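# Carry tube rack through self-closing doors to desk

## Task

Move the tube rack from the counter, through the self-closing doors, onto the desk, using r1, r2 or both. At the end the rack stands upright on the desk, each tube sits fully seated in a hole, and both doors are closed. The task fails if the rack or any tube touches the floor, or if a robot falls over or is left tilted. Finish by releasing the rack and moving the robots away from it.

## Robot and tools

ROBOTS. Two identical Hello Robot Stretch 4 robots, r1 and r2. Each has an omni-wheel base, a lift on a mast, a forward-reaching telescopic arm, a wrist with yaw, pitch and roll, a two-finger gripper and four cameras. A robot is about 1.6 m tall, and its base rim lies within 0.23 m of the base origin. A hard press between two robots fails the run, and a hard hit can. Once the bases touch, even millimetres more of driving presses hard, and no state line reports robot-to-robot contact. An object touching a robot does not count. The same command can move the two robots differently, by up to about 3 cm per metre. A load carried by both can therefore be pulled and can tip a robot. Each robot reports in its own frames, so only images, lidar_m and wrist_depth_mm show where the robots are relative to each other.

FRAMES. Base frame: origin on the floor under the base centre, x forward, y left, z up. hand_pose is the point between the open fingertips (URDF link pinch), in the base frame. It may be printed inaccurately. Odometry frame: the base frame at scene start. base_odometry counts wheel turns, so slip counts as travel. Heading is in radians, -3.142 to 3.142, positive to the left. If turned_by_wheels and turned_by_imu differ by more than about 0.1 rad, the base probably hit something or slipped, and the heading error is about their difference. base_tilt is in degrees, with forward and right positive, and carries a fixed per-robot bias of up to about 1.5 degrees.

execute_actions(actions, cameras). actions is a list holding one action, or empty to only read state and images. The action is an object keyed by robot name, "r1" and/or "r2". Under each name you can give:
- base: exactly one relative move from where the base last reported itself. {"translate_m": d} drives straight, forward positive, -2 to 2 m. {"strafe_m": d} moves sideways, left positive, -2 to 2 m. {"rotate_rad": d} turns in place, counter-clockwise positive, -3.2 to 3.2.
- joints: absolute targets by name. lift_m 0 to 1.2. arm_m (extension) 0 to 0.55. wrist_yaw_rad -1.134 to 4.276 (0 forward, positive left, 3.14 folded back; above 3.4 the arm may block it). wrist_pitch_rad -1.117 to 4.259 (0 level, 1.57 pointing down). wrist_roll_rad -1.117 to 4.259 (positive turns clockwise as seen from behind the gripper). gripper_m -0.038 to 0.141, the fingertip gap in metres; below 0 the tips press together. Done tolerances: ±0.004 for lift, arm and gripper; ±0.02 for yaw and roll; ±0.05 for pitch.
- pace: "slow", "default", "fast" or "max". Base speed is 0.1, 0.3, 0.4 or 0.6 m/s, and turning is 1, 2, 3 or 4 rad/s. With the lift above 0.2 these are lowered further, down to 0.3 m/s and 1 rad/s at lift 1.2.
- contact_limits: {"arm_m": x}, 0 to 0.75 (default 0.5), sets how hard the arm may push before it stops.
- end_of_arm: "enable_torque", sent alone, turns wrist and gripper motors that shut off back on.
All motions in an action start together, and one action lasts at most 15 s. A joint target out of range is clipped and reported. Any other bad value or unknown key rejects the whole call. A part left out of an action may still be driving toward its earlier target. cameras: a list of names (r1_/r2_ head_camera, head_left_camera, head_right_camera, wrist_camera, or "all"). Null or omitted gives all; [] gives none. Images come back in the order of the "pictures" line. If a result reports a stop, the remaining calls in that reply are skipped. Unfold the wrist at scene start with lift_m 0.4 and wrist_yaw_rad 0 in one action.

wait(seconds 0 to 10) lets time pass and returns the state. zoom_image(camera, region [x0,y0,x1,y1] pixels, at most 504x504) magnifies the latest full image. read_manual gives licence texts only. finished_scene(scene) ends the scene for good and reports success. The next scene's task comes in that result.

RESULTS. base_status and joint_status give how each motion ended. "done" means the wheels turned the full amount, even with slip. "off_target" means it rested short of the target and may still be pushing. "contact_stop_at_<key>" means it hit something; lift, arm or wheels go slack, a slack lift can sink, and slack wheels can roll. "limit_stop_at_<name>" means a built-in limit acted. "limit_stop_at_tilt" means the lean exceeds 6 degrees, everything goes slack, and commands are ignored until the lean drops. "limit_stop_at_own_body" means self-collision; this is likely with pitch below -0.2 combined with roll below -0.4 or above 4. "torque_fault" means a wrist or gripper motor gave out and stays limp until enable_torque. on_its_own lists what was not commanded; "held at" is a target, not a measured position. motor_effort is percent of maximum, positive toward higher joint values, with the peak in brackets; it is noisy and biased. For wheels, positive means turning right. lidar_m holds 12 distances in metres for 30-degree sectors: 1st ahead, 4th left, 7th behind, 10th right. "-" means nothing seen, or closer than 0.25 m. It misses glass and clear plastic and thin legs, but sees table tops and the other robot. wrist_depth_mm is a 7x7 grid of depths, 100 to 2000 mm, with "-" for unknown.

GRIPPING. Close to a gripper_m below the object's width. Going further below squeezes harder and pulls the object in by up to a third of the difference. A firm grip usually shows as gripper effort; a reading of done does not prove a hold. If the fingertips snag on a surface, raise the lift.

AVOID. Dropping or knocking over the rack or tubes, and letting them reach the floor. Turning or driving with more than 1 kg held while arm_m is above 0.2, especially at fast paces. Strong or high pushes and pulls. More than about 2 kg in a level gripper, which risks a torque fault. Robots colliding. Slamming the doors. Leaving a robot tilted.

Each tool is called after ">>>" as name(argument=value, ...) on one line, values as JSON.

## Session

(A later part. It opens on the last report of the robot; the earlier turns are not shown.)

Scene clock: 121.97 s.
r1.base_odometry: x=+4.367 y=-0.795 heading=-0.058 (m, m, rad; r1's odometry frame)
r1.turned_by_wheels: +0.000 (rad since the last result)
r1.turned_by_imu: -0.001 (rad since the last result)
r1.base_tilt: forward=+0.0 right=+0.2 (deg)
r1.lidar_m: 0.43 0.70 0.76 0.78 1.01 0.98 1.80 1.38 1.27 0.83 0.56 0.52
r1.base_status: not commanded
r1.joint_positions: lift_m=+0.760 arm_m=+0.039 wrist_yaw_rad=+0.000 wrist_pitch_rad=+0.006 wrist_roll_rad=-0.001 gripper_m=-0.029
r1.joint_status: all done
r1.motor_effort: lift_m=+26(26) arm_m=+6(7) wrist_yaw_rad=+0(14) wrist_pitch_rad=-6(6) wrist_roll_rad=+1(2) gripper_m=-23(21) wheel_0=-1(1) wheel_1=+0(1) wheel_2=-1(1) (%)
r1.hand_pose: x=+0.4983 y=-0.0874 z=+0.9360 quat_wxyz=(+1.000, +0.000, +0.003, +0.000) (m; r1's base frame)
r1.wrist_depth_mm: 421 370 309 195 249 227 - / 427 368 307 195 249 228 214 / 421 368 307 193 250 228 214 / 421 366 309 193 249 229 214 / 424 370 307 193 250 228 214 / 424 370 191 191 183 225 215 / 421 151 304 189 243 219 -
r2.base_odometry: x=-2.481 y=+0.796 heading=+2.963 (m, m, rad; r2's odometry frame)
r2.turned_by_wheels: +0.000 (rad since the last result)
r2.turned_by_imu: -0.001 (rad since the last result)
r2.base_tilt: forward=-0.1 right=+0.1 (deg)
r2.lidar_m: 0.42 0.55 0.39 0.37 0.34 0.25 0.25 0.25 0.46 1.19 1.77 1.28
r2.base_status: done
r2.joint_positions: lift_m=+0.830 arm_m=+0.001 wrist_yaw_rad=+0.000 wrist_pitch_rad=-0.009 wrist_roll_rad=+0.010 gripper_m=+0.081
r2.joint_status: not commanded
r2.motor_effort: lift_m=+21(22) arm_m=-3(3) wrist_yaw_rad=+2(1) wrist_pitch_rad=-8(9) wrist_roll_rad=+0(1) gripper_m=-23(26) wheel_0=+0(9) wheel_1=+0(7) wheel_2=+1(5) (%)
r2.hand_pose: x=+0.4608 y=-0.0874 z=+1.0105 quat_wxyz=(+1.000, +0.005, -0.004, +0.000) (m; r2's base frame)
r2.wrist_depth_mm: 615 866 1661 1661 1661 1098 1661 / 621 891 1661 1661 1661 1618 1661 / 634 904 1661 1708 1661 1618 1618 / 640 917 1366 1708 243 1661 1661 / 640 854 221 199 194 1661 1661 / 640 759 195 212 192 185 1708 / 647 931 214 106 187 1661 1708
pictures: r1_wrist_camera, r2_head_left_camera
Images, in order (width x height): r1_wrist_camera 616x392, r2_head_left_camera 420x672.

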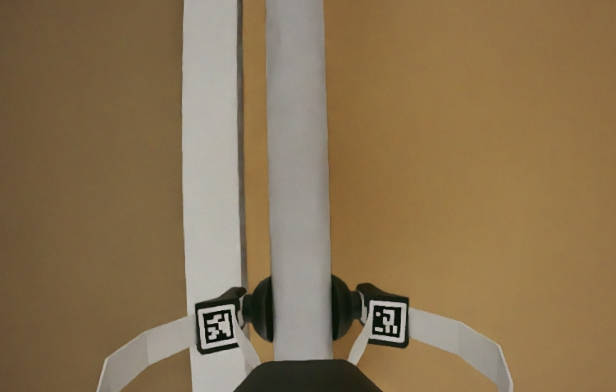

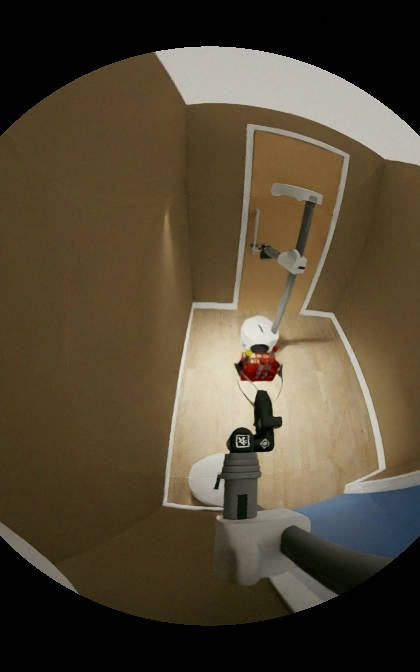

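>>> execute_actions(actions=[{"r1":{"base":{"strafe_m":0.022}},"r2":{"base":{"translate_m":0.1}}}], cameras=[])

>>> execute_actions(actions=[{"r1":{"base":{"translate_m":-0.26},"pace":"slow"},"r2":{"base":{"strafe_m":0.05},"joints":{"wrist_yaw_rad":1.0},"pace":"slow"}}], cameras=["r1_wrist_camera","r2_wrist_camera"])

Scene clock: 123.97 s.
r1.base_odometry: x=+4.368 y=-0.774 heading=-0.060 (m, m, rad; r1's odometry frame)
r1.turned_by_wheels: -0.001 (rad since the last result)
r1.turned_by_imu: -0.002 (rad since the last result)
r1.base_tilt: forward=+0.0 right=+0.5 (deg)
r1.lidar_m: 0.44 0.75 0.74 0.77 0.88 0.87 1.76 1.39 1.30 0.89 0.57 0.50
r1.base_status: done
r1.joint_positions: lift_m=+0.760 arm_m=+0.039 wrist_yaw_rad=-0.014 wrist_pitch_rad=+0.006 wrist_roll_rad=-0.001 gripper_m=-0.029
r1.joint_status: not commanded
r1.on_its_own: wrist_yaw_rad is at rest, and its effort (+41) is outside its rest range (-13 to +13)
r1.motor_effort: lift_m=+26(26) arm_m=+6(6) wrist_yaw_rad=+41(41) wrist_pitch_rad=-6(7) wrist_roll_rad=+0(1) gripper_m=-20(22) wheel_0=-7(11) wheel_1=-3(5) wheel_2=-6(7) (%)
r1.hand_pose: x=+0.4970 y=-0.0914 z=+0.9360 quat_wxyz=(+1.000, +0.000, +0.003, -0.007) (m; r1's base frame)
r1.wrist_depth_mm: 421 373 312 189 251 229 - / 421 373 314 189 251 231 219 / 421 368 314 189 251 231 217 / 421 368 314 189 251 232 217 / 421 370 314 189 252 231 217 / 421 373 186 189 192 226 219 / 424 368 306 184 244 163 -
r2.base_odometry: x=-2.579 y=+0.814 heading=+2.963 (m, m, rad; r2's odometry frame)
r2.turned_by_wheels: +0.000 (rad since the last result)
r2.turned_by_imu: +0.000 (rad since the last result)
r2.base_tilt: forward=-0.1 right=+0.2 (deg)
r2.lidar_m: 0.42 0.52 0.39 0.37 0.39 0.36 0.34 0.34 0.61 1.44 1.78 1.15
r2.base_status: done
r2.joint_positions: lift_m=+0.830 arm_m=+0.001 wrist_yaw_rad=+0.000 wrist_pitch_rad=-0.009 wrist_roll_rad=+0.010 gripper_m=+0.081
r2.joint_status: not commanded
r2.motor_effort: lift_m=+21(21) arm_m=-2(3) wrist_yaw_rad=+2(1) wrist_pitch_rad=-9(8) wrist_roll_rad=+0(0) gripper_m=-26(26) wheel_0=+0(8) wheel_1=+0(4) wheel_2=+2(9) (%)
r2.hand_pose: x=+0.4608 y=-0.0874 z=+1.0105 quat_wxyz=(+1.000, +0.005, -0.004, +0.000) (m; r2's base frame)
r2.wrist_depth_mm: 609 854 1576 1576 1537 1308 1499 / 621 878 1537 1576 1576 1537 1537 / 627 904 1618 1576 1537 1576 1576 / 634 931 1397 1576 243 917 1576 / 640 866 220 199 194 1576 1576 / 640 759 194 211 193 186 1576 / 647 931 213 106 188 1618 1618
pictures: none
No camera images: the call's "cameras" was empty. Leave "cameras" out to get every camera's image.

Scene clock: 127.87 s.
r1.base_odometry: x=+4.109 y=-0.758 heading=-0.058 (m, m, rad; r1's odometry frame)
r1.turned_by_wheels: +0.002 (rad since the last result)
r1.turned_by_imu: +0.003 (rad since the last result)
r1.base_tilt: forward=+0.2 right=+0.0 (deg)
r1.lidar_m: 0.44 0.90 0.87 0.89 0.87 1.08 1.54 1.27 1.19 1.21 0.70 0.55
r1.base_status: done
r1.joint_positions: lift_m=+0.760 arm_m=+0.039 wrist_yaw_rad=+0.020 wrist_pitch_rad=+0.006 wrist_roll_rad=-0.001 gripper_m=-0.029
r1.joint_status: not commanded
r1.on_its_own: wrist_yaw_rad is at rest, and its effort (-58) is outside its rest range (-13 to +13)
r1.motor_effort: lift_m=+26(26) arm_m=+6(6) wrist_yaw_rad=-58(58) wrist_pitch_rad=-6(7) wrist_roll_rad=+2(2) gripper_m=-22(25) wheel_0=+10(11) wheel_1=+0(6) wheel_2=+9(12) (%)
r1.hand_pose: x=+0.5001 y=-0.0815 z=+0.9360 quat_wxyz=(+1.000, +0.000, +0.003, +0.010) (m; r1's base frame)
r1.wrist_depth_mm: 798 741 272 259 255 248 - / 798 759 270 260 256 248 243 / 788 732 270 258 255 248 243 / 788 732 270 259 255 248 242 / 778 741 268 260 254 248 242 / 778 741 186 187 251 248 242 / 759 163 188 182 253 245 -
r2.base_odometry: x=-2.588 y=+0.765 heading=+2.963 (m, m, rad; r2's odometry frame)
r2.turned_by_wheels: +0.000 (rad since the last result)
r2.turned_by_imu: +0.000 (rad since the last result)
r2.base_tilt: forward=-0.1 right=+0.2 (deg)
r2.lidar_m: 1.26 0.39 0.32 0.30 0.34 0.36 0.33 0.35 0.61 1.45 1.83 1.00
r2.base_status: done
r2.joint_positions: lift_m=+0.830 arm_m=+0.001 wrist_yaw_rad=+1.000 wrist_pitch_rad=-0.009 wrist_roll_rad=+0.010 gripper_m=+0.081
r2.joint_status: all done
r2.motor_effort: lift_m=+21(21) arm_m=-2(2) wrist_yaw_rad=+2(8) wrist_pitch_rad=-8(8) wrist_roll_rad=-1(0) gripper_m=-26(25) wheel_0=-1(5) wheel_1=+2(4) wheel_2=+1(2) (%)
r2.hand_pose: x=+0.4018 y=+0.1954 z=+1.0105 quat_wxyz=(+0.878, +0.007, -0.001, +0.479) (m; r2's base frame)
r2.wrist_depth_mm: 265 293 330 375 436 521 615 / 267 296 334 379 439 525 627 / 271 298 338 382 442 530 647 / 273 301 329 368 243 539 647 / 276 300 222 199 193 549 668 / 276 291 195 212 192 186 683 / 278 309 213 106 188 549 691
pictures: r1_wrist_camera, r2_wrist_camera
Images, in order (width x height): r1_wrist_camera 616x392, r2_wrist_camera 616x392.

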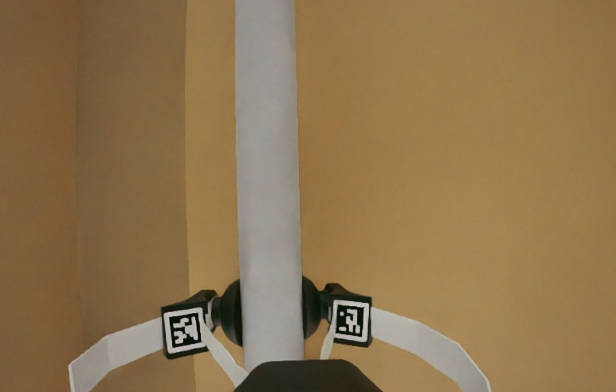

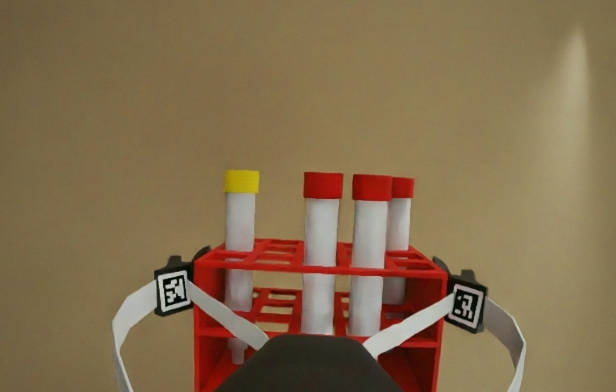

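>>> execute_actions(actions=[{"r1":{"base":{"translate_m":-0.3},"pace":"slow"},"r2":{"joints":{"wrist_yaw_rad":0.4},"pace":"slow"}}], cameras=["r1_wrist_camera","r2_head_left_camera","r1_head_left_camera"])

Scene clock: 132.50 s.
r1.base_odometry: x=+3.809 y=-0.741 heading=-0.060 (m, m, rad; r1's odometry frame)
r1.turned_by_wheels: -0.002 (rad since the last result)
r1.turned_by_imu: -0.001 (rad since the last result)
r1.base_tilt: forward=+0.1 right=+0.4 (deg)
r1.lidar_m: 0.46 1.06 0.99 0.69 0.82 1.21 1.24 1.14 1.06 1.07 0.98 0.45
r1.base_status: done
r1.joint_positions: lift_m=+0.760 arm_m=+0.039 wrist_yaw_rad=-0.013 wrist_pitch_rad=+0.007 wrist_roll_rad=-0.001 gripper_m=-0.029
r1.joint_status: not commanded
r1.on_its_own: wrist_yaw_rad is at rest, and its effort (+39) is outside its rest range (-13 to +13)
r1.motor_effort: lift_m=+26(26) arm_m=+5(5) wrist_yaw_rad=+39(58) wrist_pitch_rad=-8(8) wrist_roll_rad=+1(1) gripper_m=-22(21) wheel_0=-14(16) wheel_1=-4(6) wheel_2=-3(14) (%)
r1.hand_pose: x=+0.4973 y=-0.0913 z=+0.9359 quat_wxyz=(+1.000, +0.000, +0.003, -0.007) (m; r1's base frame)
r1.wrist_depth_mm: 960 1060 238 177 281 307 336 / 946 1060 238 177 278 306 330 / 960 1060 238 178 277 304 330 / 946 1060 237 177 277 304 327 / 946 1042 237 176 277 303 329 / 931 1060 229 175 187 300 329 / 931 1042 233 172 272 289 325
r2.base_odometry: x=-2.588 y=+0.765 heading=+2.963 (m, m, rad; r2's odometry frame)
r2.turned_by_wheels: +0.000 (rad since the last result)
r2.turned_by_imu: -0.001 (rad since the last result)
r2.base_tilt: forward=-0.2 right=+0.1 (deg)
r2.lidar_m: 0.43 0.48 0.34 0.31 0.32 0.36 0.33 0.36 0.62 1.44 0.84 0.82
r2.base_status: not commanded
r2.joint_positions: lift_m=+0.830 arm_m=+0.001 wrist_yaw_rad=+0.400 wrist_pitch_rad=-0.009 wrist_roll_rad=+0.010 gripper_m=+0.081
r2.joint_status: all done
r2.motor_effort: lift_m=+21(22) arm_m=-2(3) wrist_yaw_rad=-1(6) wrist_pitch_rad=-8(8) wrist_roll_rad=+1(1) gripper_m=-21(26) wheel_0=-1(1) wheel_1=+2(2) wheel_2=+1(1) (%)
r2.hand_pose: x=+0.4721 y=+0.0320 z=+1.0105 quat_wxyz=(+0.980, +0.006, -0.003, +0.199) (m; r2's base frame)
r2.wrist_depth_mm: 357 439 591 866 1499 1397 - / 359 445 597 904 1499 1397 - / 368 455 609 904 1537 1430 - / 370 459 564 768 243 1430 - / 373 442 221 199 195 1430 - / 375 415 194 213 192 185 - / 375 466 213 106 188 1430 -
pictures: r1_head_left_camera, r1_wrist_camera, r2_head_left_camera
Images, in order (width x height): r1_head_left_camera 420x672, r1_wrist_camera 616x392, r2_head_left_camera 420x672.

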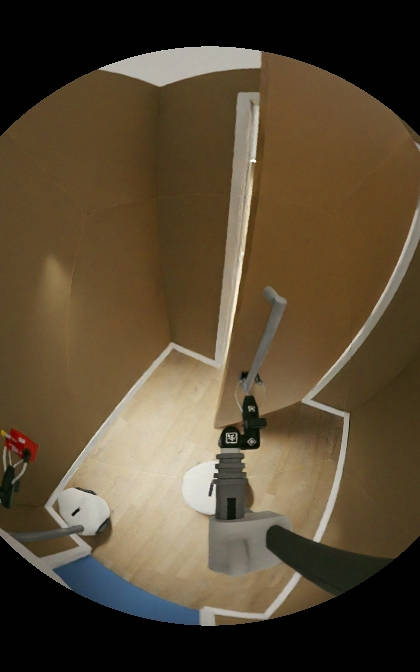

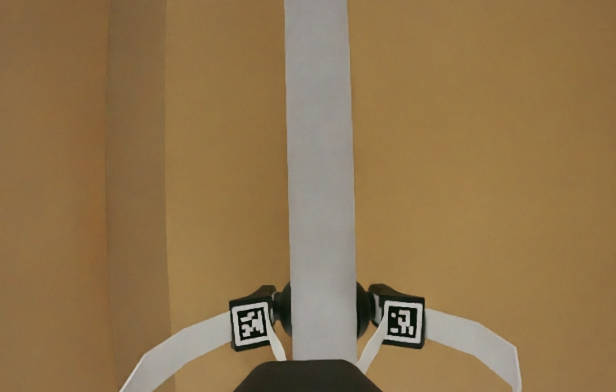

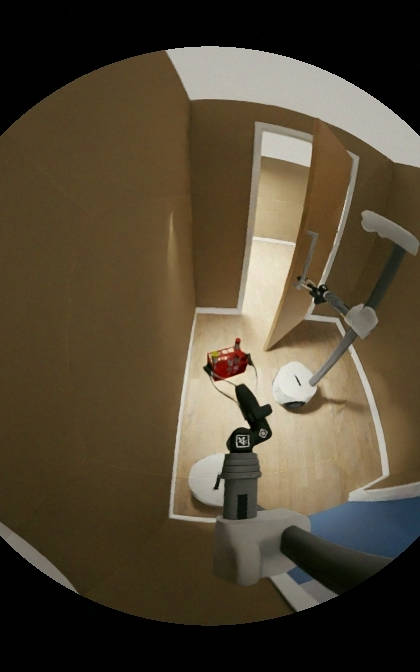

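>>> execute_actions(actions=[{"r1":{"base":{"strafe_m":-0.046}},"r2":{"base":{"translate_m":0.3}}}], cameras=[])

>>> execute_actions(actions=[{"r1":{"base":{"translate_m":-0.105},"pace":"slow"},"r2":{"base":{"translate_m":0.35}}}], cameras=[])

>>> execute_actions(actions=[{"r1":{"base":{"strafe_m":-0.05}},"r2":{"base":{"translate_m":0.28}}}], cameras=["r1_wrist_camera"])

Scene clock: 135.80 s.
r1.base_odometry: x=+3.806 y=-0.787 heading=-0.059 (m, m, rad; r1's odometry frame)
r1.turned_by_wheels: +0.001 (rad since the last result)
r1.turned_by_imu: +0.000 (rad since the last result)
r1.base_tilt: forward=+0.1 right=+0.2 (deg)
r1.lidar_m: 0.42 1.10 0.63 0.67 0.73 1.23 1.28 1.09 1.01 1.05 0.98 0.52
r1.base_status: done
r1.joint_positions: lift_m=+0.760 arm_m=+0.039 wrist_yaw_rad=+0.010 wrist_pitch_rad=+0.006 wrist_roll_rad=-0.001 gripper_m=-0.030
r1.joint_status: not commanded
r1.on_its_own: wrist_yaw_rad is at rest, and its effort (-29) is outside its rest range (-13 to +13)
r1.motor_effort: lift_m=+26(26) arm_m=+5(4) wrist_yaw_rad=-29(52) wrist_pitch_rad=-6(8) wrist_roll_rad=+2(1) gripper_m=-12(21) wheel_0=+8(10) wheel_1=+3(10) wheel_2=+2(4) (%)
r1.hand_pose: x=+0.4994 y=-0.0844 z=+0.9360 quat_wxyz=(+1.000, +0.000, +0.003, +0.005) (m; r1's base frame)
r1.wrist_depth_mm: 960 211 216 238 257 279 304 / 960 211 216 237 255 279 304 / 946 211 216 158 255 278 298 / 960 210 216 156 255 277 297 / 960 209 216 155 253 277 298 / 931 208 176 154 253 276 297 / 960 206 212 146 246 277 298
r2.base_odometry: x=-2.883 y=+0.818 heading=+2.963 (m, m, rad; r2's odometry frame)
r2.turned_by_wheels: +0.000 (rad since the last result)
r2.turned_by_imu: -0.002 (rad since the last result)
r2.base_tilt: forward=-0.1 right=+0.2 (deg)
r2.lidar_m: 0.41 0.46 0.34 0.31 0.33 0.47 0.65 0.66 1.03 1.75 0.68 0.73
r2.base_status: done
r2.joint_positions: lift_m=+0.830 arm_m=+0.001 wrist_yaw_rad=+0.400 wrist_pitch_rad=-0.009 wrist_roll_rad=+0.010 gripper_m=+0.081
r2.joint_status: not commanded
r2.motor_effort: lift_m=+21(21) arm_m=-3(2) wrist_yaw_rad=+0(1) wrist_pitch_rad=-8(8) wrist_roll_rad=+0(0) gripper_m=-26(25) wheel_0=+0(6) wheel_1=-1(6) wheel_2=+2(6) (%)
r2.hand_pose: x=+0.4721 y=+0.0318 z=+1.0105 quat_wxyz=(+0.980, +0.006, -0.003, +0.199) (m; r2's base frame)
r2.wrist_depth_mm: 357 439 591 878 1229 1160 - / 359 445 597 891 1255 1160 - / 366 452 609 904 1229 1160 - / 368 459 564 768 243 1160 - / 370 442 221 199 195 1182 - / 373 413 195 213 193 186 - / 370 466 213 106 188 1182 -
pictures: none
No camera images: the call's "cameras" was empty. Leave "cameras" out to get every camera's image.

Scene clock: 138.47 s.
r1.base_odometry: x=+3.702 y=-0.781 heading=-0.061 (m, m, rad; r1's odometry frame)
r1.turned_by_wheels: -0.002 (rad since the last result)
r1.turned_by_imu: -0.003 (rad since the last result)
r1.base_tilt: forward=+0.2 right=+0.1 (deg)
r1.lidar_m: 0.45 0.75 0.57 0.55 1.21 1.15 1.17 1.04 0.96 0.99 1.21 0.45
r1.base_status: done
r1.joint_positions: lift_m=+0.760 arm_m=+0.039 wrist_yaw_rad=-0.016 wrist_pitch_rad=+0.006 wrist_roll_rad=-0.001 gripper_m=-0.030
r1.joint_status: not commanded
r1.on_its_own: wrist_yaw_rad is at rest, and its effort (+45) is outside its rest range (-13 to +13)
r1.motor_effort: lift_m=+26(26) arm_m=+3(5) wrist_yaw_rad=+45(44) wrist_pitch_rad=-8(7) wrist_roll_rad=+1(2) gripper_m=-13(18) wheel_0=-19(18) wheel_1=-5(10) wheel_2=-3(10) (%)
r1.hand_pose: x=+0.4975 y=-0.0919 z=+0.9360 quat_wxyz=(+1.000, +0.000, +0.003, -0.008) (m; r1's base frame)
r1.wrist_depth_mm: 1042 1160 219 162 279 330 384 / 1042 1138 217 162 278 327 377 / 1025 1118 218 163 277 324 379 / 1025 1138 216 163 276 322 375 / 1042 1138 216 163 276 320 373 / 1025 1118 211 163 177 322 368 / 1042 1138 160 158 268 300 373
r2.base_odometry: x=-3.228 y=+0.880 heading=+2.964 (m, m, rad; r2's odometry frame)
r2.turned_by_wheels: +0.000 (rad since the last result)
r2.turned_by_imu: -0.001 (rad since the last result)
r2.base_tilt: forward=-0.1 right=+0.2 (deg)
r2.lidar_m: 0.42 0.45 0.34 0.31 0.33 0.48 1.00 1.14 1.54 0.57 0.62 1.00
r2.base_status: done
r2.joint_positions: lift_m=+0.830 arm_m=+0.001 wrist_yaw_rad=+0.400 wrist_pitch_rad=-0.009 wrist_roll_rad=+0.010 gripper_m=+0.081
r2.joint_status: not commanded
r2.motor_effort: lift_m=+21(21) arm_m=-2(3) wrist_yaw_rad=+0(0) wrist_pitch_rad=-9(9) wrist_roll_rad=+0(0) gripper_m=-24(26) wheel_0=+2(5) wheel_1=+1(6) wheel_2=+1(11) (%)
r2.hand_pose: x=+0.4721 y=+0.0318 z=+1.0105 quat_wxyz=(+0.980, +0.006, -0.003, +0.199) (m; r2's base frame)
r2.wrist_depth_mm: 355 439 585 866 931 842 778 / 357 445 603 891 931 854 778 / 364 449 609 917 946 842 788 / 366 455 559 759 243 854 809 / 370 442 221 199 193 854 809 / 370 413 195 211 193 185 831 / 370 462 213 106 188 866 -
pictures: none
No camera images: the call's "cameras" was empty. Leave "cameras" out to get every camera's image.

Scene clock: 140.87 s.
r1.base_odometry: x=+3.699 y=-0.831 heading=-0.059 (m, m, rad; r1's odometry frame)
r1.turned_by_wheels: +0.001 (rad since the last result)
r1.turned_by_imu: +0.001 (rad since the last result)
r1.base_tilt: forward=+0.2 right=+0.2 (deg)
r1.lidar_m: 0.44 0.65 0.64 1.17 1.25 1.16 1.19 0.99 0.90 0.95 1.18 0.55
r1.base_status: done
r1.joint_positions: lift_m=+0.760 arm_m=+0.039 wrist_yaw_rad=+0.013 wrist_pitch_rad=+0.006 wrist_roll_rad=-0.001 gripper_m=-0.030
r1.joint_status: not commanded
r1.on_its_own: wrist_yaw_rad is at rest, and its effort (-38) is outside its rest range (-13 to +13)
r1.motor_effort: lift_m=+26(26) arm_m=+3(2) wrist_yaw_rad=-38(45) wrist_pitch_rad=-6(7) wrist_roll_rad=+1(1) gripper_m=-15(16) wheel_0=+10(15) wheel_1=+3(11) wheel_2=+2(3) (%)
r1.hand_pose: x=+0.5000 y=-0.0836 z=+0.9361 quat_wxyz=(+1.000, +0.000, +0.003, +0.007) (m; r1's base frame)
r1.wrist_depth_mm: 1042 211 220 254 285 325 368 / 1042 211 220 253 282 325 366 / 1042 211 220 253 283 324 364 / 1042 211 220 252 281 320 364 / 1042 210 219 252 281 320 359 / 1025 208 170 179 281 319 357 / 1042 151 216 155 165 320 359
r2.base_odometry: x=-3.503 y=+0.930 heading=+2.964 (m, m, rad; r2's odometry frame)
r2.turned_by_wheels: +0.000 (rad since the last result)
r2.turned_by_imu: -0.001 (rad since the last result)
r2.base_tilt: forward=-0.2 right=+0.2 (deg)
r2.lidar_m: 0.43 0.45 0.34 0.31 0.32 0.48 1.28 1.41 0.61 0.63 0.62 0.97
r2.base_status: done
r2.joint_positions: lift_m=+0.830 arm_m=+0.001 wrist_yaw_rad=+0.400 wrist_pitch_rad=-0.009 wrist_roll_rad=+0.010 gripper_m=+0.081
r2.joint_status: not commanded
r2.motor_effort: lift_m=+21(21) arm_m=-3(3) wrist_yaw_rad=+1(3) wrist_pitch_rad=-9(9) wrist_roll_rad=+1(0) gripper_m=-26(26) wheel_0=+1(7) wheel_1=+0(4) wheel_2=+1(10) (%)
r2.hand_pose: x=+0.4721 y=+0.0318 z=+1.0105 quat_wxyz=(+0.980, +0.006, -0.003, +0.199) (m; r2's base frame)
r2.wrist_depth_mm: 353 433 591 723 654 597 559 / 357 442 597 732 661 603 554 / 364 449 609 732 661 603 559 / 366 455 554 707 242 609 564 / 368 442 222 199 195 609 564 / 370 413 195 211 193 185 564 / 370 462 213 106 187 615 569
pictures: r1_wrist_camera
Images, in order (width x height): r1_wrist_camera 616x392.

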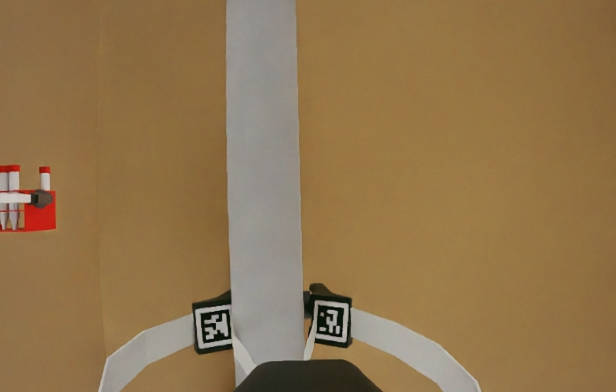

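>>> execute_actions(actions=[{"r1":{"base":{"translate_m":-0.085},"pace":"slow"},"r2":{"base":{"strafe_m":-0.12}}}], cameras=[])

>>> execute_actions(actions=[{"r1":{"base":{"strafe_m":-0.045}},"r2":{"base":{"rotate_rad":-0.55},"joints":{"wrist_yaw_rad":0.3},"pace":"slow"}}], cameras=["r2_head_left_camera","r2_head_camera","r1_head_left_camera"])

Scene clock: 143.27 s.
r1.base_odometry: x=+3.614 y=-0.826 heading=-0.061 (m, m, rad; r1's odometry frame)
r1.turned_by_wheels: -0.002 (rad since the last result)
r1.turned_by_imu: -0.003 (rad since the last result)
r1.base_tilt: forward=+0.1 right=+0.3 (deg)
r1.lidar_m: 0.42 0.56 0.55 1.19 1.18 1.08 1.11 0.95 0.88 0.91 1.18 0.44
r1.base_status: done
r1.joint_positions: lift_m=+0.760 arm_m=+0.040 wrist_yaw_rad=-0.015 wrist_pitch_rad=+0.006 wrist_roll_rad=-0.001 gripper_m=-0.029
r1.joint_status: not commanded
r1.on_its_own: wrist_yaw_rad is at rest, and its effort (+43) is outside its rest range (-13 to +13)
r1.motor_effort: lift_m=+26(26) arm_m=+1(3) wrist_yaw_rad=+43(44) wrist_pitch_rad=-7(8) wrist_roll_rad=+1(1) gripper_m=-17(17) wheel_0=-21(22) wheel_1=-6(8) wheel_2=+0(9) (%)
r1.hand_pose: x=+0.4978 y=-0.0918 z=+0.9359 quat_wxyz=(+1.000, +0.000, +0.003, -0.008) (m; r1's base frame)
r1.wrist_depth_mm: 1138 197 214 163 297 373 469 / 1138 198 213 163 294 370 473 / 1118 198 213 163 293 366 462 / 668 197 213 164 291 364 459 / 1118 196 212 165 290 364 459 / 1138 204 206 165 175 362 449 / 1098 213 160 158 283 325 452
r2.base_odometry: x=-3.482 y=+1.048 heading=+2.964 (m, m, rad; r2's odometry frame)
r2.turned_by_wheels: +0.000 (rad since the last result)
r2.turned_by_imu: +0.000 (rad since the last result)
r2.base_tilt: forward=-0.1 right=+0.1 (deg)
r2.lidar_m: 0.43 0.63 0.46 0.43 0.46 0.65 1.28 1.41 0.57 0.59 0.56 3.82
r2.base_status: done
r2.joint_positions: lift_m=+0.830 arm_m=+0.001 wrist_yaw_rad=+0.400 wrist_pitch_rad=-0.009 wrist_roll_rad=+0.010 gripper_m=+0.081
r2.joint_status: not commanded
r2.motor_effort: lift_m=+21(21) arm_m=-2(3) wrist_yaw_rad=+3(2) wrist_pitch_rad=-9(8) wrist_roll_rad=+0(0) gripper_m=-24(26) wheel_0=+0(5) wheel_1=+1(8) wheel_2=+0(2) (%)
r2.hand_pose: x=+0.4721 y=+0.0318 z=+1.0105 quat_wxyz=(+0.980, +0.006, -0.003, +0.199) (m; r2's base frame)
r2.wrist_depth_mm: 462 569 768 723 654 597 - / 469 574 778 732 661 597 - / 473 591 778 732 668 609 - / 477 597 723 707 242 597 - / 484 580 222 199 193 597 - / 480 535 195 214 193 185 - / 484 603 213 106 188 603 -
pictures: none
No camera images: the call's "cameras" was empty. Leave "cameras" out to get every camera's image.

Scene clock: 145.03 s.
r1.base_odometry: x=+3.611 y=-0.871 heading=-0.061 (m, m, rad; r1's odometry frame)
r1.turned_by_wheels: +0.001 (rad since the last result)
r1.turned_by_imu: +0.001 (rad since the last result)
r1.base_tilt: forward=+0.0 right=+0.3 (deg)
r1.lidar_m: 0.43 0.61 0.60 1.25 1.17 1.10 1.10 0.92 0.84 0.88 1.12 0.59
r1.base_status: done
r1.joint_positions: lift_m=+0.760 arm_m=+0.040 wrist_yaw_rad=+0.010 wrist_pitch_rad=+0.006 wrist_roll_rad=-0.001 gripper_m=-0.030
r1.joint_status: not commanded
r1.on_its_own: wrist_yaw_rad is at rest, and its effort (-28) is outside its rest range (-13 to +13)
r1.motor_effort: lift_m=+26(26) arm_m=+1(2) wrist_yaw_rad=-28(44) wrist_pitch_rad=-6(7) wrist_roll_rad=+2(1) gripper_m=-11(19) wheel_0=+6(18) wheel_1=+3(11) wheel_2=+2(1) (%)
r1.hand_pose: x=+0.5000 y=-0.0846 z=+0.9361 quat_wxyz=(+1.000, +0.000, +0.003, +0.005) (m; r1's base frame)
r1.wrist_depth_mm: 1138 202 221 262 307 373 452 / 1118 202 221 262 304 368 449 / 1118 202 220 260 303 366 449 / 1042 202 220 169 303 364 442 / 1118 200 219 167 300 364 439 / 1098 198 176 164 298 362 436 / 1118 191 212 156 279 364 436
r2.base_odometry: x=-3.482 y=+1.048 heading=+2.415 (m, m, rad; r2's odometry frame)
r2.turned_by_wheels: -0.549 (rad since the last result)
r2.turned_by_imu: -0.554 (rad since the last result)
r2.base_tilt: forward=-0.1 right=+0.2 (deg)
r2.lidar_m: 0.41 0.91 0.63 0.46 0.42 0.46 0.63 1.27 1.40 0.58 0.61 0.54
r2.base_status: done
r2.joint_positions: lift_m=+0.830 arm_m=+0.001 wrist_yaw_rad=+0.300 wrist_pitch_rad=-0.009 wrist_roll_rad=+0.010 gripper_m=+0.081
r2.joint_status: all done
r2.motor_effort: lift_m=+21(21) arm_m=-3(3) wrist_yaw_rad=+1(4) wrist_pitch_rad=-9(7) wrist_roll_rad=+1(0) gripper_m=-26(25) wheel_0=+3(7) wheel_1=+3(5) wheel_2=+3(8) (%)
r2.hand_pose: x=+0.4738 y=+0.0017 z=+1.0105 quat_wxyz=(+0.989, +0.006, -0.004, +0.149) (m; r2's base frame)
r2.wrist_depth_mm: 647 676 - - - - 991 / 661 676 - - - - 946 / 661 691 - - - - 931 / 668 691 723 - 243 - 931 / 676 707 221 198 206 - 904 / 676 699 195 212 193 185 854 / 676 715 213 106 188 - 842
pictures: r1_head_left_camera, r2_head_camera, r2_head_left_camera
Images, in order (width x height): r1_head_left_camera 420x672, r2_head_camera 420x560, r2_head_left_camera 420x672.

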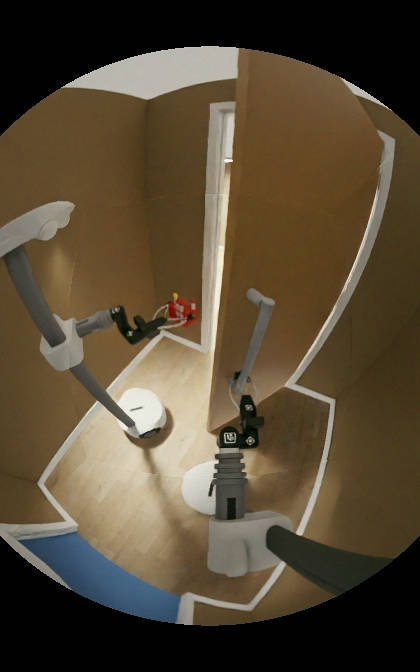

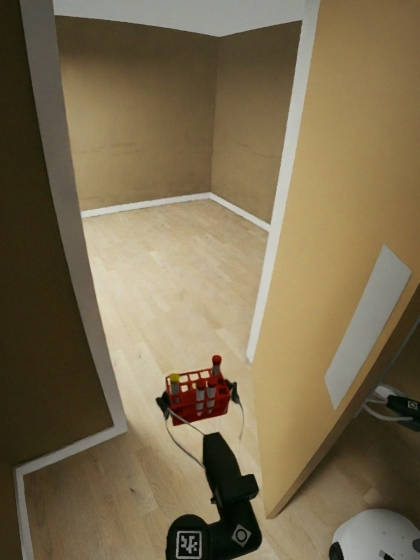

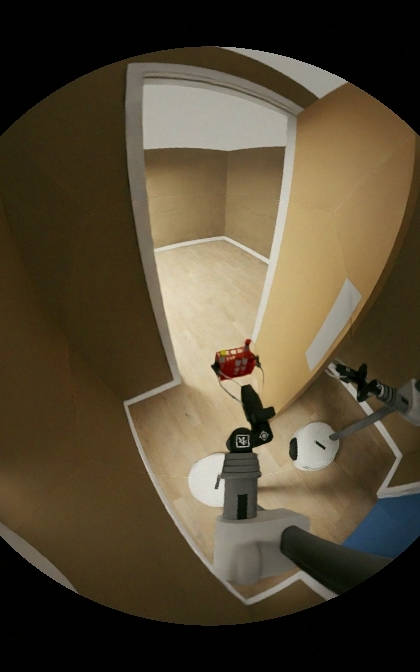

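>>> execute_actions(actions=[{"r2":{"base":{"translate_m":0.75}}}], cameras=["r2_head_left_camera"])

Scene clock: 150.53 s.
r1.base_odometry: x=+3.611 y=-0.871 heading=-0.061 (m, m, rad; r1's odometry frame)
r1.turned_by_wheels: +0.000 (rad since the last result)
r1.turned_by_imu: -0.002 (rad since the last result)
r1.base_tilt: forward=+0.3 right=+0.1 (deg)
r1.lidar_m: 0.40 1.32 1.20 1.25 1.21 1.09 1.10 0.90 0.85 0.87 1.13 0.60
r1.base_status: not commanded
r1.joint_positions: lift_m=+0.760 arm_m=+0.040 wrist_yaw_rad=+0.010 wrist_pitch_rad=+0.006 wrist_roll_rad=-0.001 gripper_m=-0.030
r1.joint_status: not commanded
r1.on_its_own: wrist_yaw_rad is at rest, and its effort (-28) is outside its rest range (-13 to +13)
r1.motor_effort: lift_m=+26(26) arm_m=+2(1) wrist_yaw_rad=-28(28) wrist_pitch_rad=-6(6) wrist_roll_rad=+1(2) gripper_m=-11(12) wheel_0=+6(6) wheel_1=+3(3) wheel_2=+2(2) (%)
r1.hand_pose: x=+0.5000 y=-0.0846 z=+0.9361 quat_wxyz=(+1.000, +0.000, +0.003, +0.005) (m; r1's base frame)
r1.wrist_depth_mm: 1138 202 221 262 306 375 452 / 1098 202 220 260 306 370 449 / 1118 202 220 260 303 368 449 / 1118 201 220 169 301 366 445 / 1098 202 219 167 300 364 442 / 1118 200 176 165 301 362 436 / 1098 191 213 156 278 364 433
r2.base_odometry: x=-4.042 y=+1.546 heading=+2.415 (m, m, rad; r2's odometry frame)
r2.turned_by_wheels: +0.000 (rad since the last result)
r2.turned_by_imu: -0.003 (rad since the last result)
r2.base_tilt: forward=-0.1 right=+0.2 (deg)
r2.lidar_m: 0.42 3.54 0.36 0.38 0.82 0.85 1.16 1.95 0.35 0.33 0.36 0.51
r2.base_status: done
r2.joint_positions: lift_m=+0.830 arm_m=+0.001 wrist_yaw_rad=+0.300 wrist_pitch_rad=-0.009 wrist_roll_rad=+0.010 gripper_m=+0.081
r2.joint_status: not commanded
r2.motor_effort: lift_m=+21(22) arm_m=-2(3) wrist_yaw_rad=+2(2) wrist_pitch_rad=-8(8) wrist_roll_rad=+1(0) gripper_m=-25(26) wheel_0=+1(7) wheel_1=+1(5) wheel_2=+0(6) (%)
r2.hand_pose: x=+0.4738 y=+0.0017 z=+1.0105 quat_wxyz=(+0.989, +0.006, -0.004, +0.149) (m; r2's base frame)
r2.wrist_depth_mm: - - - - - - - / - - - - - - - / - - - - - - - / - - - - 243 - - / - - 221 199 195 - - / - - 195 212 194 185 - / - - 213 106 188 - -
pictures: r2_head_left_camera
Images, in order (width x height): r2_head_left_camera 420x672.

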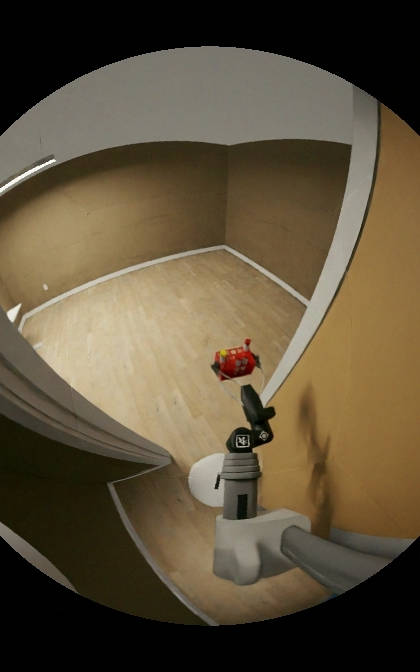

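>>> execute_actions(actions=[{"r2":{"base":{"translate_m":0.33}}}], cameras=[])

>>> execute_actions(actions=[{"r2":{"base":{"rotate_rad":0.65},"joints":{"wrist_yaw_rad":0},"pace":"slow"}}], cameras=["r2_head_left_camera"])

Scene clock: 153.37 s.
r1.base_odometry: x=+3.611 y=-0.871 heading=-0.061 (m, m, rad; r1's odometry frame)
r1.turned_by_wheels: +0.000 (rad since the last result)
r1.turned_by_imu: -0.001 (rad since the last result)
r1.base_tilt: forward=+0.2 right=+0.1 (deg)
r1.lidar_m: 0.44 1.32 1.20 1.23 1.21 1.10 1.09 0.90 0.83 0.86 1.14 0.60
r1.base_status: not commanded
r1.joint_positions: lift_m=+0.760 arm_m=+0.040 wrist_yaw_rad=+0.010 wrist_pitch_rad=+0.006 wrist_roll_rad=-0.001 gripper_m=-0.030
r1.joint_status: not commanded
r1.on_its_own: wrist_yaw_rad is at rest, and its effort (-28) is outside its rest range (-13 to +13)
r1.motor_effort: lift_m=+25(25) arm_m=+1(1) wrist_yaw_rad=-28(28) wrist_pitch_rad=-7(6) wrist_roll_rad=+1(1) gripper_m=-11(13) wheel_0=+6(6) wheel_1=+3(3) wheel_2=+2(2) (%)
r1.hand_pose: x=+0.5000 y=-0.0846 z=+0.9361 quat_wxyz=(+1.000, +0.000, +0.003, +0.005) (m; r1's base frame)
r1.wrist_depth_mm: 1138 202 220 263 306 375 452 / 1098 202 221 262 304 370 449 / 1138 201 220 260 303 364 449 / 1118 201 220 169 301 364 445 / 1098 200 219 167 300 364 442 / 1118 199 176 165 300 364 436 / 1118 190 212 156 279 364 436
r2.base_odometry: x=-4.289 y=+1.765 heading=+2.415 (m, m, rad; r2's odometry frame)
r2.turned_by_wheels: +0.000 (rad since the last result)
r2.turned_by_imu: -0.002 (rad since the last result)
r2.base_tilt: forward=-0.1 right=+0.2 (deg)
r2.lidar_m: 0.42 3.28 2.69 0.43 0.41 1.03 1.40 0.50 0.37 0.34 0.36 0.51
r2.base_status: done
r2.joint_positions: lift_m=+0.830 arm_m=+0.001 wrist_yaw_rad=+0.300 wrist_pitch_rad=-0.009 wrist_roll_rad=+0.010 gripper_m=+0.081
r2.joint_status: not commanded
r2.motor_effort: lift_m=+21(21) arm_m=-2(3) wrist_yaw_rad=+0(1) wrist_pitch_rad=-9(8) wrist_roll_rad=+1(0) gripper_m=-26(26) wheel_0=+0(10) wheel_1=-1(5) wheel_2=+2(4) (%)
r2.hand_pose: x=+0.4738 y=+0.0017 z=+1.0105 quat_wxyz=(+0.989, +0.006, -0.004, +0.149) (m; r2's base frame)
r2.wrist_depth_mm: - - - - - - - / - - - - - - - / - - - - - - - / - - - - 242 - - / - - 222 199 195 - - / - - 194 211 193 185 - / - - 214 106 188 - -
pictures: none
No camera images: the call's "cameras" was empty. Leave "cameras" out to get every camera's image.

Scene clock: 155.27 s.
r1.base_odometry: x=+3.611 y=-0.871 heading=-0.061 (m, m, rad; r1's odometry frame)
r1.turned_by_wheels: +0.000 (rad since the last result)
r1.turned_by_imu: -0.001 (rad since the last result)
r1.base_tilt: forward=+0.0 right=+0.2 (deg)
r1.lidar_m: 0.43 1.31 1.19 1.24 1.17 1.11 1.08 0.92 0.85 0.87 1.13 0.60
r1.base_status: not commanded
r1.joint_positions: lift_m=+0.760 arm_m=+0.040 wrist_yaw_rad=+0.010 wrist_pitch_rad=+0.006 wrist_roll_rad=-0.001 gripper_m=-0.030
r1.joint_status: not commanded
r1.on_its_own: wrist_yaw_rad is at rest, and its effort (-28) is outside its rest range (-13 to +13)
r1.motor_effort: lift_m=+26(26) arm_m=+2(2) wrist_yaw_rad=-28(28) wrist_pitch_rad=-6(6) wrist_roll_rad=+2(1) gripper_m=-11(13) wheel_0=+6(6) wheel_1=+3(3) wheel_2=+2(2) (%)
r1.hand_pose: x=+0.5000 y=-0.0846 z=+0.9361 quat_wxyz=(+1.000, +0.000, +0.003, +0.005) (m; r1's base frame)
r1.wrist_depth_mm: 1138 202 220 263 306 375 449 / 1118 202 220 260 306 370 449 / 1098 202 220 260 304 364 449 / 1118 202 220 169 303 366 445 / 1098 200 219 167 301 362 445 / 1098 200 176 165 298 366 433 / 1098 191 213 156 278 364 439
r2.base_odometry: x=-4.289 y=+1.765 heading=+3.064 (m, m, rad; r2's odometry frame)
r2.turned_by_wheels: +0.650 (rad since the last result)
r2.turned_by_imu: +0.654 (rad since the last result)
r2.base_tilt: forward=-0.2 right=+0.2 (deg)
r2.lidar_m: 0.42 2.43 0.40 0.39 1.07 1.64 0.45 0.36 0.35 0.38 2.26 3.31
r2.base_status: done
r2.joint_positions: lift_m=+0.830 arm_m=+0.001 wrist_yaw_rad=+0.000 wrist_pitch_rad=-0.009 wrist_roll_rad=+0.010 gripper_m=+0.081
r2.joint_status: all done
r2.motor_effort: lift_m=+21(21) arm_m=-3(2) wrist_yaw_rad=+2(4) wrist_pitch_rad=-8(8) wrist_roll_rad=+0(1) gripper_m=-24(24) wheel_0=-2(6) wheel_1=-2(5) wheel_2=-2(2) (%)
r2.hand_pose: x=+0.4608 y=-0.0874 z=+1.0105 quat_wxyz=(+1.000, +0.005, -0.004, +0.000) (m; r2's base frame)
r2.wrist_depth_mm: - - - - - - - / - - - - - - - / - - - - - - - / - - - - 242 - - / - - 221 199 195 - - / - - 195 212 193 186 - / - 1921 214 106 188 - -
pictures: r2_head_left_camera
Images, in order (width x height): r2_head_left_camera 420x672.

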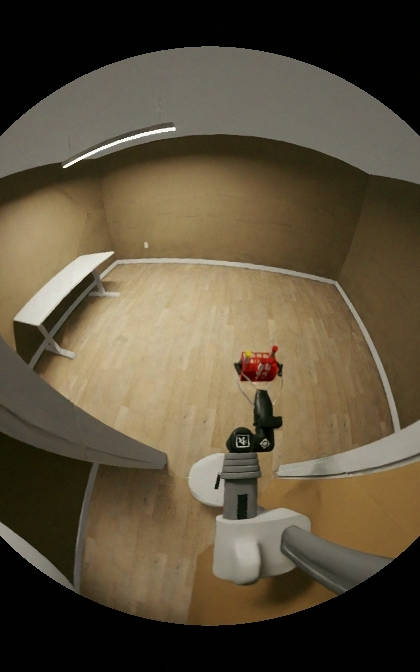

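>>> execute_actions(actions=[{"r2":{"base":{"translate_m":0.65}},"r1":{"base":{"strafe_m":0.04},"pace":"slow"}}], cameras=[])

>>> execute_actions(actions=[{"r2":{"base":{"translate_m":0.7}},"r1":{"base":{"translate_m":0.08},"pace":"slow"}}], cameras=[])

>>> execute_actions(actions=[{"r2":{"base":{"rotate_rad":1.46},"pace":"slow"},"r1":{"base":{"strafe_m":0.05},"pace":"slow"}}], cameras=["r2_head_camera","r2_wrist_camera","r1_wrist_camera"])

Scene clock: 159.33 s.
r1.base_odometry: x=+3.614 y=-0.831 heading=-0.062 (m, m, rad; r1's odometry frame)
r1.turned_by_wheels: -0.001 (rad since the last result)
r1.turned_by_imu: -0.003 (rad since the last result)
r1.base_tilt: forward=+0.1 right=+0.0 (deg)
r1.lidar_m: 0.43 1.27 1.17 1.21 1.18 1.09 1.09 0.96 0.86 0.91 1.19 0.47
r1.base_status: done
r1.joint_positions: lift_m=+0.760 arm_m=+0.040 wrist_yaw_rad=-0.012 wrist_pitch_rad=+0.006 wrist_roll_rad=-0.001 gripper_m=-0.029
r1.joint_status: not commanded
r1.on_its_own: wrist_yaw_rad is at rest, and its effort (+34) is outside its rest range (-13 to +13)
r1.motor_effort: lift_m=+26(26) arm_m=+2(1) wrist_yaw_rad=+34(34) wrist_pitch_rad=-8(7) wrist_roll_rad=+2(1) gripper_m=-13(18) wheel_0=-16(17) wheel_1=-1(7) wheel_2=+1(3) (%)
r1.hand_pose: x=+0.4981 y=-0.0908 z=+0.9359 quat_wxyz=(+1.000, +0.000, +0.003, -0.006) (m; r1's base frame)
r1.wrist_depth_mm: 1138 200 216 163 300 377 469 / 1118 200 216 162 297 373 469 / 1118 200 216 161 296 366 462 / 1118 200 216 162 294 364 462 / 1098 199 214 162 293 366 459 / 1078 198 206 162 178 364 449 / 1118 200 170 159 283 327 449
r2.base_odometry: x=-4.937 y=+1.815 heading=+3.065 (m, m, rad; r2's odometry frame)
r2.turned_by_wheels: +0.000 (rad since the last result)
r2.turned_by_imu: -0.003 (rad since the last result)
r2.base_tilt: forward=-0.2 right=+0.2 (deg)
r2.lidar_m: 0.40 2.31 1.80 1.51 0.66 0.60 0.95 0.75 0.84 2.18 2.33 2.65
r2.base_status: done
r2.joint_positions: lift_m=+0.830 arm_m=+0.001 wrist_yaw_rad=+0.000 wrist_pitch_rad=-0.009 wrist_roll_rad=+0.010 gripper_m=+0.081
r2.joint_status: not commanded
r2.motor_effort: lift_m=+21(21) arm_m=-2(2) wrist_yaw_rad=+0(1) wrist_pitch_rad=-8(8) wrist_roll_rad=+0(1) gripper_m=-24(24) wheel_0=+1(6) wheel_1=+0(5) wheel_2=+0(11) (%)
r2.hand_pose: x=+0.4608 y=-0.0874 z=+1.0105 quat_wxyz=(+1.000, +0.005, -0.004, +0.000) (m; r2's base frame)
r2.wrist_depth_mm: - - - - - - - / - - - - - - - / - - - - - - - / - - - - 244 - - / - - 222 198 194 - - / - - 195 211 193 186 - / - 1921 213 106 188 - -
pictures: none
No camera images: the call's "cameras" was empty. Leave "cameras" out to get every camera's image.

Scene clock: 163.13 s.
r1.base_odometry: x=+3.694 y=-0.836 heading=-0.060 (m, m, rad; r1's odometry frame)
r1.turned_by_wheels: +0.002 (rad since the last result)
r1.turned_by_imu: +0.001 (rad since the last result)
r1.base_tilt: forward=+0.1 right=+0.3 (deg)
r1.lidar_m: 0.41 1.21 1.13 1.17 1.25 1.15 1.16 1.00 0.92 0.94 1.17 0.56
r1.base_status: done
r1.joint_positions: lift_m=+0.760 arm_m=+0.040 wrist_yaw_rad=+0.011 wrist_pitch_rad=+0.006 wrist_roll_rad=-0.001 gripper_m=-0.030
r1.joint_status: not commanded
r1.on_its_own: wrist_yaw_rad is at rest, and its effort (-30) is outside its rest range (-13 to +13)
r1.motor_effort: lift_m=+26(26) arm_m=+1(2) wrist_yaw_rad=-30(41) wrist_pitch_rad=-6(7) wrist_roll_rad=+1(1) gripper_m=-11(18) wheel_0=+12(14) wheel_1=+4(2) wheel_2=+4(8) (%)
r1.hand_pose: x=+0.5000 y=-0.0844 z=+0.9360 quat_wxyz=(+1.000, +0.000, +0.003, +0.005) (m; r1's base frame)
r1.wrist_depth_mm: 1060 193 206 239 271 317 362 / 1042 193 205 238 268 315 359 / 1042 192 205 238 268 310 355 / 1060 192 204 154 267 309 357 / 1042 192 204 151 265 310 349 / 1025 190 173 149 266 307 351 / 1025 155 201 140 252 307 351
r2.base_odometry: x=-5.635 y=+1.869 heading=+3.065 (m, m, rad; r2's odometry frame)
r2.turned_by_wheels: +0.000 (rad since the last result)
r2.turned_by_imu: -0.003 (rad since the last result)
r2.base_tilt: forward=-0.1 right=+0.2 (deg)
r2.lidar_m: 0.40 2.06 1.70 1.68 1.60 1.23 1.52 1.34 1.91 2.23 2.41 1.97
r2.base_status: done
r2.joint_positions: lift_m=+0.830 arm_m=+0.001 wrist_yaw_rad=+0.000 wrist_pitch_rad=-0.009 wrist_roll_rad=+0.010 gripper_m=+0.081
r2.joint_status: not commanded
r2.motor_effort: lift_m=+21(21) arm_m=-2(3) wrist_yaw_rad=+2(3) wrist_pitch_rad=-9(8) wrist_roll_rad=+0(0) gripper_m=-24(25) wheel_0=+0(3) wheel_1=+0(6) wheel_2=+2(10) (%)
r2.hand_pose: x=+0.4608 y=-0.0874 z=+1.0105 quat_wxyz=(+1.000, +0.005, -0.004, +0.000) (m; r2's base frame)
r2.wrist_depth_mm: 1756 1756 1661 1661 1576 1537 1499 / 1756 1756 1708 1661 1576 1537 1537 / 1808 1756 1756 1661 1576 1576 1537 / 1808 1808 1708 1618 243 1576 1537 / 1863 1808 221 199 193 1576 1537 / 1921 1808 195 211 193 185 1499 / 1863 1808 214 106 188 1618 1537
pictures: none
No camera images: the call's "cameras" was empty. Leave "cameras" out to get every camera's image.

Scene clock: 165.87 s.
r1.base_odometry: x=+3.697 y=-0.786 heading=-0.061 (m, m, rad; r1's odometry frame)
r1.turned_by_wheels: -0.001 (rad since the last result)
r1.turned_by_imu: -0.004 (rad since the last result)
r1.base_tilt: forward=+0.0 right=+0.1 (deg)
r1.lidar_m: 0.43 1.15 1.08 1.13 1.23 1.14 1.16 1.03 0.96 0.97 1.19 0.45
r1.base_status: done
r1.joint_positions: lift_m=+0.760 arm_m=+0.040 wrist_yaw_rad=-0.013 wrist_pitch_rad=+0.006 wrist_roll_rad=-0.001 gripper_m=-0.030
r1.joint_status: not commanded
r1.on_its_own: wrist_yaw_rad is at rest, and its effort (+36) is outside its rest range (-13 to +13)
r1.motor_effort: lift_m=+26(26) arm_m=+0(2) wrist_yaw_rad=+36(36) wrist_pitch_rad=-7(12) wrist_roll_rad=+1(1) gripper_m=-16(19) wheel_0=-15(15) wheel_1=-1(9) wheel_2=-1(5) (%)
r1.hand_pose: x=+0.4983 y=-0.0910 z=+0.9360 quat_wxyz=(+1.000, +0.000, +0.003, -0.006) (m; r1's base frame)
r1.wrist_depth_mm: 1042 1160 220 163 283 332 384 / 1042 1138 220 162 281 327 379 / 1042 1160 220 161 279 325 382 / 1042 1182 219 162 278 324 379 / 1042 1160 218 161 277 324 373 / 1025 1138 211 162 179 325 370 / 1042 1160 173 158 272 301 373
r2.base_odometry: x=-5.635 y=+1.869 heading=-1.759 (m, m, rad; r2's odometry frame)
r2.turned_by_wheels: +1.460 (rad since the last result)
r2.turned_by_imu: +1.470 (rad since the last result)
r2.base_tilt: forward=-0.1 right=+0.2 (deg)
r2.lidar_m: 0.40 1.72 1.25 1.24 1.37 1.72 2.24 2.33 2.00 1.91 1.99 1.76
r2.base_status: done
r2.joint_positions: lift_m=+0.830 arm_m=+0.001 wrist_yaw_rad=+0.000 wrist_pitch_rad=-0.009 wrist_roll_rad=+0.010 gripper_m=+0.081
r2.joint_status: not commanded
r2.motor_effort: lift_m=+21(21) arm_m=-2(2) wrist_yaw_rad=+0(1) wrist_pitch_rad=-8(8) wrist_roll_rad=+1(1) gripper_m=-26(25) wheel_0=-3(5) wheel_1=+0(5) wheel_2=-2(6) (%)
r2.hand_pose: x=+0.4608 y=-0.0874 z=+1.0105 quat_wxyz=(+1.000, +0.005, -0.004, +0.000) (m; r2's base frame)
r2.wrist_depth_mm: 1708 - - - - - - / 1756 - - - - - - / 1756 - - - - - - / 1756 - - - 243 - - / 1756 - 221 199 206 - - / 1808 - 195 213 193 186 - / 1756 1983 213 106 188 - -
pictures: r1_wrist_camera, r2_head_camera, r2_wrist_camera
Images, in order (width x height): r1_wrist_camera 616x392, r2_head_camera 420x560, r2_wrist_camera 616x392.

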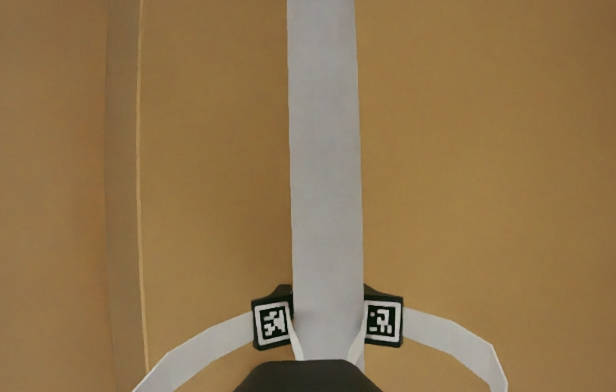

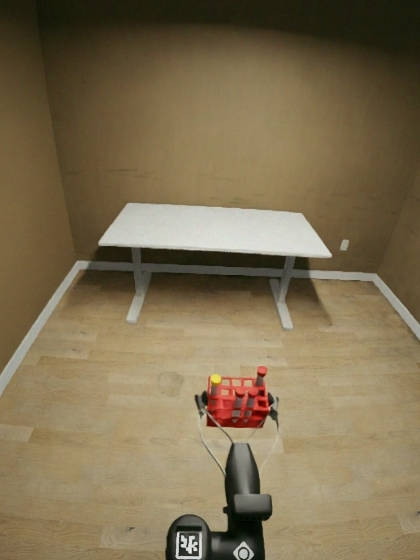

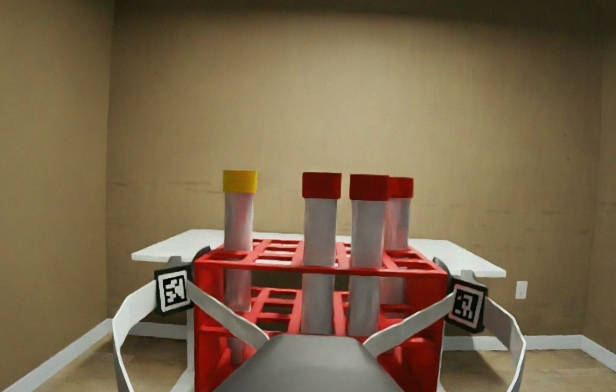

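>>> execute_actions(actions=[{"r2":{"base":{"translate_m":0.55}},"r1":{"base":{"translate_m":0.105},"pace":"slow"}}], cameras=[])

>>> execute_actions(actions=[{"r2":{"base":{"translate_m":0.55},"joints":{"lift_m":0.74}},"r1":{"base":{"strafe_m":0.048},"pace":"slow"}}], cameras=["r2_head_camera","r2_wrist_camera"])

Scene clock: 169.50 s.
r1.base_odometry: x=+3.802 y=-0.793 heading=-0.060 (m, m, rad; r1's odometry frame)
r1.turned_by_wheels: +0.002 (rad since the last result)
r1.turned_by_imu: +0.001 (rad since the last result)
r1.base_tilt: forward=+0.0 right=+0.3 (deg)
r1.lidar_m: 0.41 1.12 1.03 1.05 1.29 1.24 1.26 1.09 1.01 1.05 1.05 0.57
r1.base_status: done
r1.joint_positions: lift_m=+0.760 arm_m=+0.040 wrist_yaw_rad=+0.016 wrist_pitch_rad=+0.006 wrist_roll_rad=-0.001 gripper_m=-0.030
r1.joint_status: not commanded
r1.on_its_own: wrist_yaw_rad is at rest, and its effort (-45) is outside its rest range (-13 to +13)
r1.motor_effort: lift_m=+26(26) arm_m=-1(0) wrist_yaw_rad=-45(45) wrist_pitch_rad=-5(7) wrist_roll_rad=+1(0) gripper_m=-12(18) wheel_0=+13(13) wheel_1=+4(5) wheel_2=+3(7) (%)
r1.hand_pose: x=+0.5008 y=-0.0829 z=+0.9361 quat_wxyz=(+1.000, +0.000, +0.003, +0.008) (m; r1's base frame)
r1.wrist_depth_mm: 976 220 225 248 266 290 312 / 976 220 224 246 265 289 310 / 960 220 225 247 266 287 307 / 946 220 224 246 265 286 307 / 960 220 224 246 264 286 306 / 946 219 171 178 264 287 307 / 946 153 169 155 163 286 304
r2.base_odometry: x=-5.738 y=+1.329 heading=-1.759 (m, m, rad; r2's odometry frame)
r2.turned_by_wheels: +0.000 (rad since the last result)
r2.turned_by_imu: -0.003 (rad since the last result)
r2.base_tilt: forward=-0.1 right=+0.2 (deg)
r2.lidar_m: 0.42 1.20 1.27 1.20 1.69 1.70 2.80 2.75 1.99 1.90 1.98 1.19
r2.base_status: done
r2.joint_positions: lift_m=+0.830 arm_m=+0.001 wrist_yaw_rad=+0.000 wrist_pitch_rad=-0.009 wrist_roll_rad=+0.010 gripper_m=+0.081
r2.joint_status: not commanded
r2.motor_effort: lift_m=+21(21) arm_m=-2(2) wrist_yaw_rad=+2(0) wrist_pitch_rad=-9(9) wrist_roll_rad=+1(0) gripper_m=-26(24) wheel_0=+0(7) wheel_1=+0(5) wheel_2=+1(8) (%)
r2.hand_pose: x=+0.4608 y=-0.0874 z=+1.0105 quat_wxyz=(+1.000, +0.005, -0.004, +0.000) (m; r2's base frame)
r2.wrist_depth_mm: 1661 1661 1661 1618 1661 1661 1618 / 1708 1661 1661 1661 1661 1661 1618 / 1708 1661 1708 1708 1661 1661 1708 / 1661 1708 1708 1708 243 1708 1661 / 1708 1661 222 199 193 1661 1708 / 1756 976 195 212 193 185 1708 / 1756 1756 213 106 188 1756 1661
pictures: none
No camera images: the call's "cameras" was empty. Leave "cameras" out to get every camera's image.

Scene clock: 172.83 s.
r1.base_odometry: x=+3.805 y=-0.745 heading=-0.061 (m, m, rad; r1's odometry frame)
r1.turned_by_wheels: -0.001 (rad since the last result)
r1.turned_by_imu: -0.003 (rad since the last result)
r1.base_tilt: forward=+0.1 right=+0.3 (deg)
r1.lidar_m: 0.44 1.10 0.99 1.04 1.25 1.20 1.24 1.10 1.04 1.08 0.98 0.44
r1.base_status: done
r1.joint_positions: lift_m=+0.760 arm_m=+0.040 wrist_yaw_rad=-0.012 wrist_pitch_rad=+0.006 wrist_roll_rad=-0.001 gripper_m=-0.030
r1.joint_status: not commanded
r1.on_its_own: wrist_yaw_rad is at rest, and its effort (+35) is outside its rest range (-13 to +13)
r1.motor_effort: lift_m=+26(26) arm_m=-1(0) wrist_yaw_rad=+35(45) wrist_pitch_rad=-7(6) wrist_roll_rad=+1(2) gripper_m=-15(15) wheel_0=-15(15) wheel_1=-2(7) wheel_2=-1(4) (%)
r1.hand_pose: x=+0.4984 y=-0.0909 z=+0.9360 quat_wxyz=(+1.000, +0.000, +0.003, -0.006) (m; r1's base frame)
r1.wrist_depth_mm: 976 1060 224 162 266 296 322 / 946 1042 224 161 265 294 320 / 960 1042 224 160 264 291 317 / 946 1042 223 160 263 289 315 / 946 1060 223 161 263 289 315 / 931 1042 217 161 179 289 315 / 946 1008 213 158 259 277 317
r2.base_odometry: x=-5.841 y=+0.788 heading=-1.759 (m, m, rad; r2's odometry frame)
r2.turned_by_wheels: +0.000 (rad since the last result)
r2.turned_by_imu: -0.002 (rad since the last result)
r2.base_tilt: forward=-0.1 right=+0.2 (deg)
r2.lidar_m: 0.41 0.62 0.83 1.22 1.26 2.10 3.40 2.75 1.98 1.88 0.83 0.60
r2.base_status: done
r2.joint_positions: lift_m=+0.740 arm_m=+0.001 wrist_yaw_rad=+0.000 wrist_pitch_rad=-0.009 wrist_roll_rad=+0.010 gripper_m=+0.081
r2.joint_status: all done
r2.motor_effort: lift_m=+14(20) arm_m=-3(2) wrist_yaw_rad=+3(1) wrist_pitch_rad=-8(9) wrist_roll_rad=+1(0) gripper_m=-24(26) wheel_0=-1(9) wheel_1=+0(6) wheel_2=+2(9) (%)
r2.hand_pose: x=+0.4608 y=-0.0874 z=+0.9211 quat_wxyz=(+1.000, +0.005, -0.004, +0.000) (m; r2's base frame)
r2.wrist_depth_mm: 1138 1160 1138 1138 1138 1118 1118 / 1160 1160 1138 1138 1138 1138 1138 / 1160 1160 1160 1182 1160 1118 1160 / 1182 1182 1160 1182 241 1160 1160 / 1182 1138 221 199 195 1182 1160 / 640 580 195 211 193 186 741 / 480 480 213 106 188 508 539
pictures: r2_head_camera, r2_wrist_camera
Images, in order (width x height): r2_head_camera 420x560, r2_wrist_camera 616x392.

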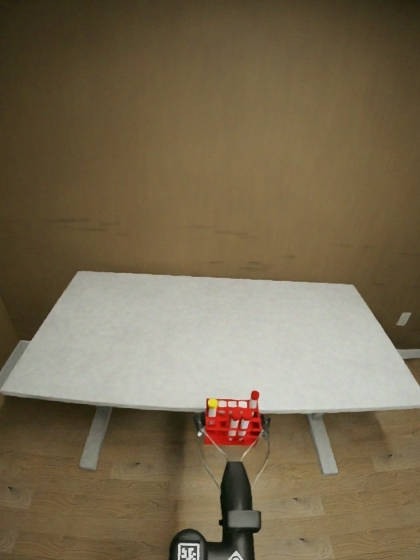

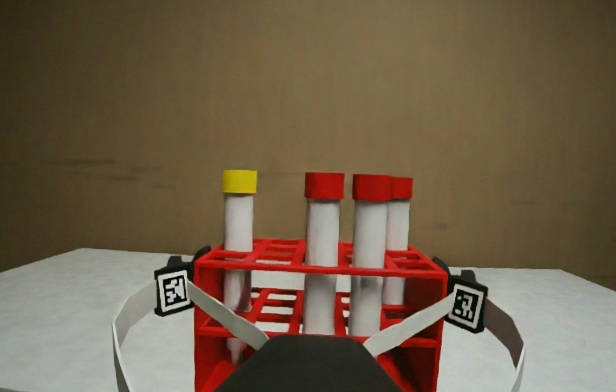

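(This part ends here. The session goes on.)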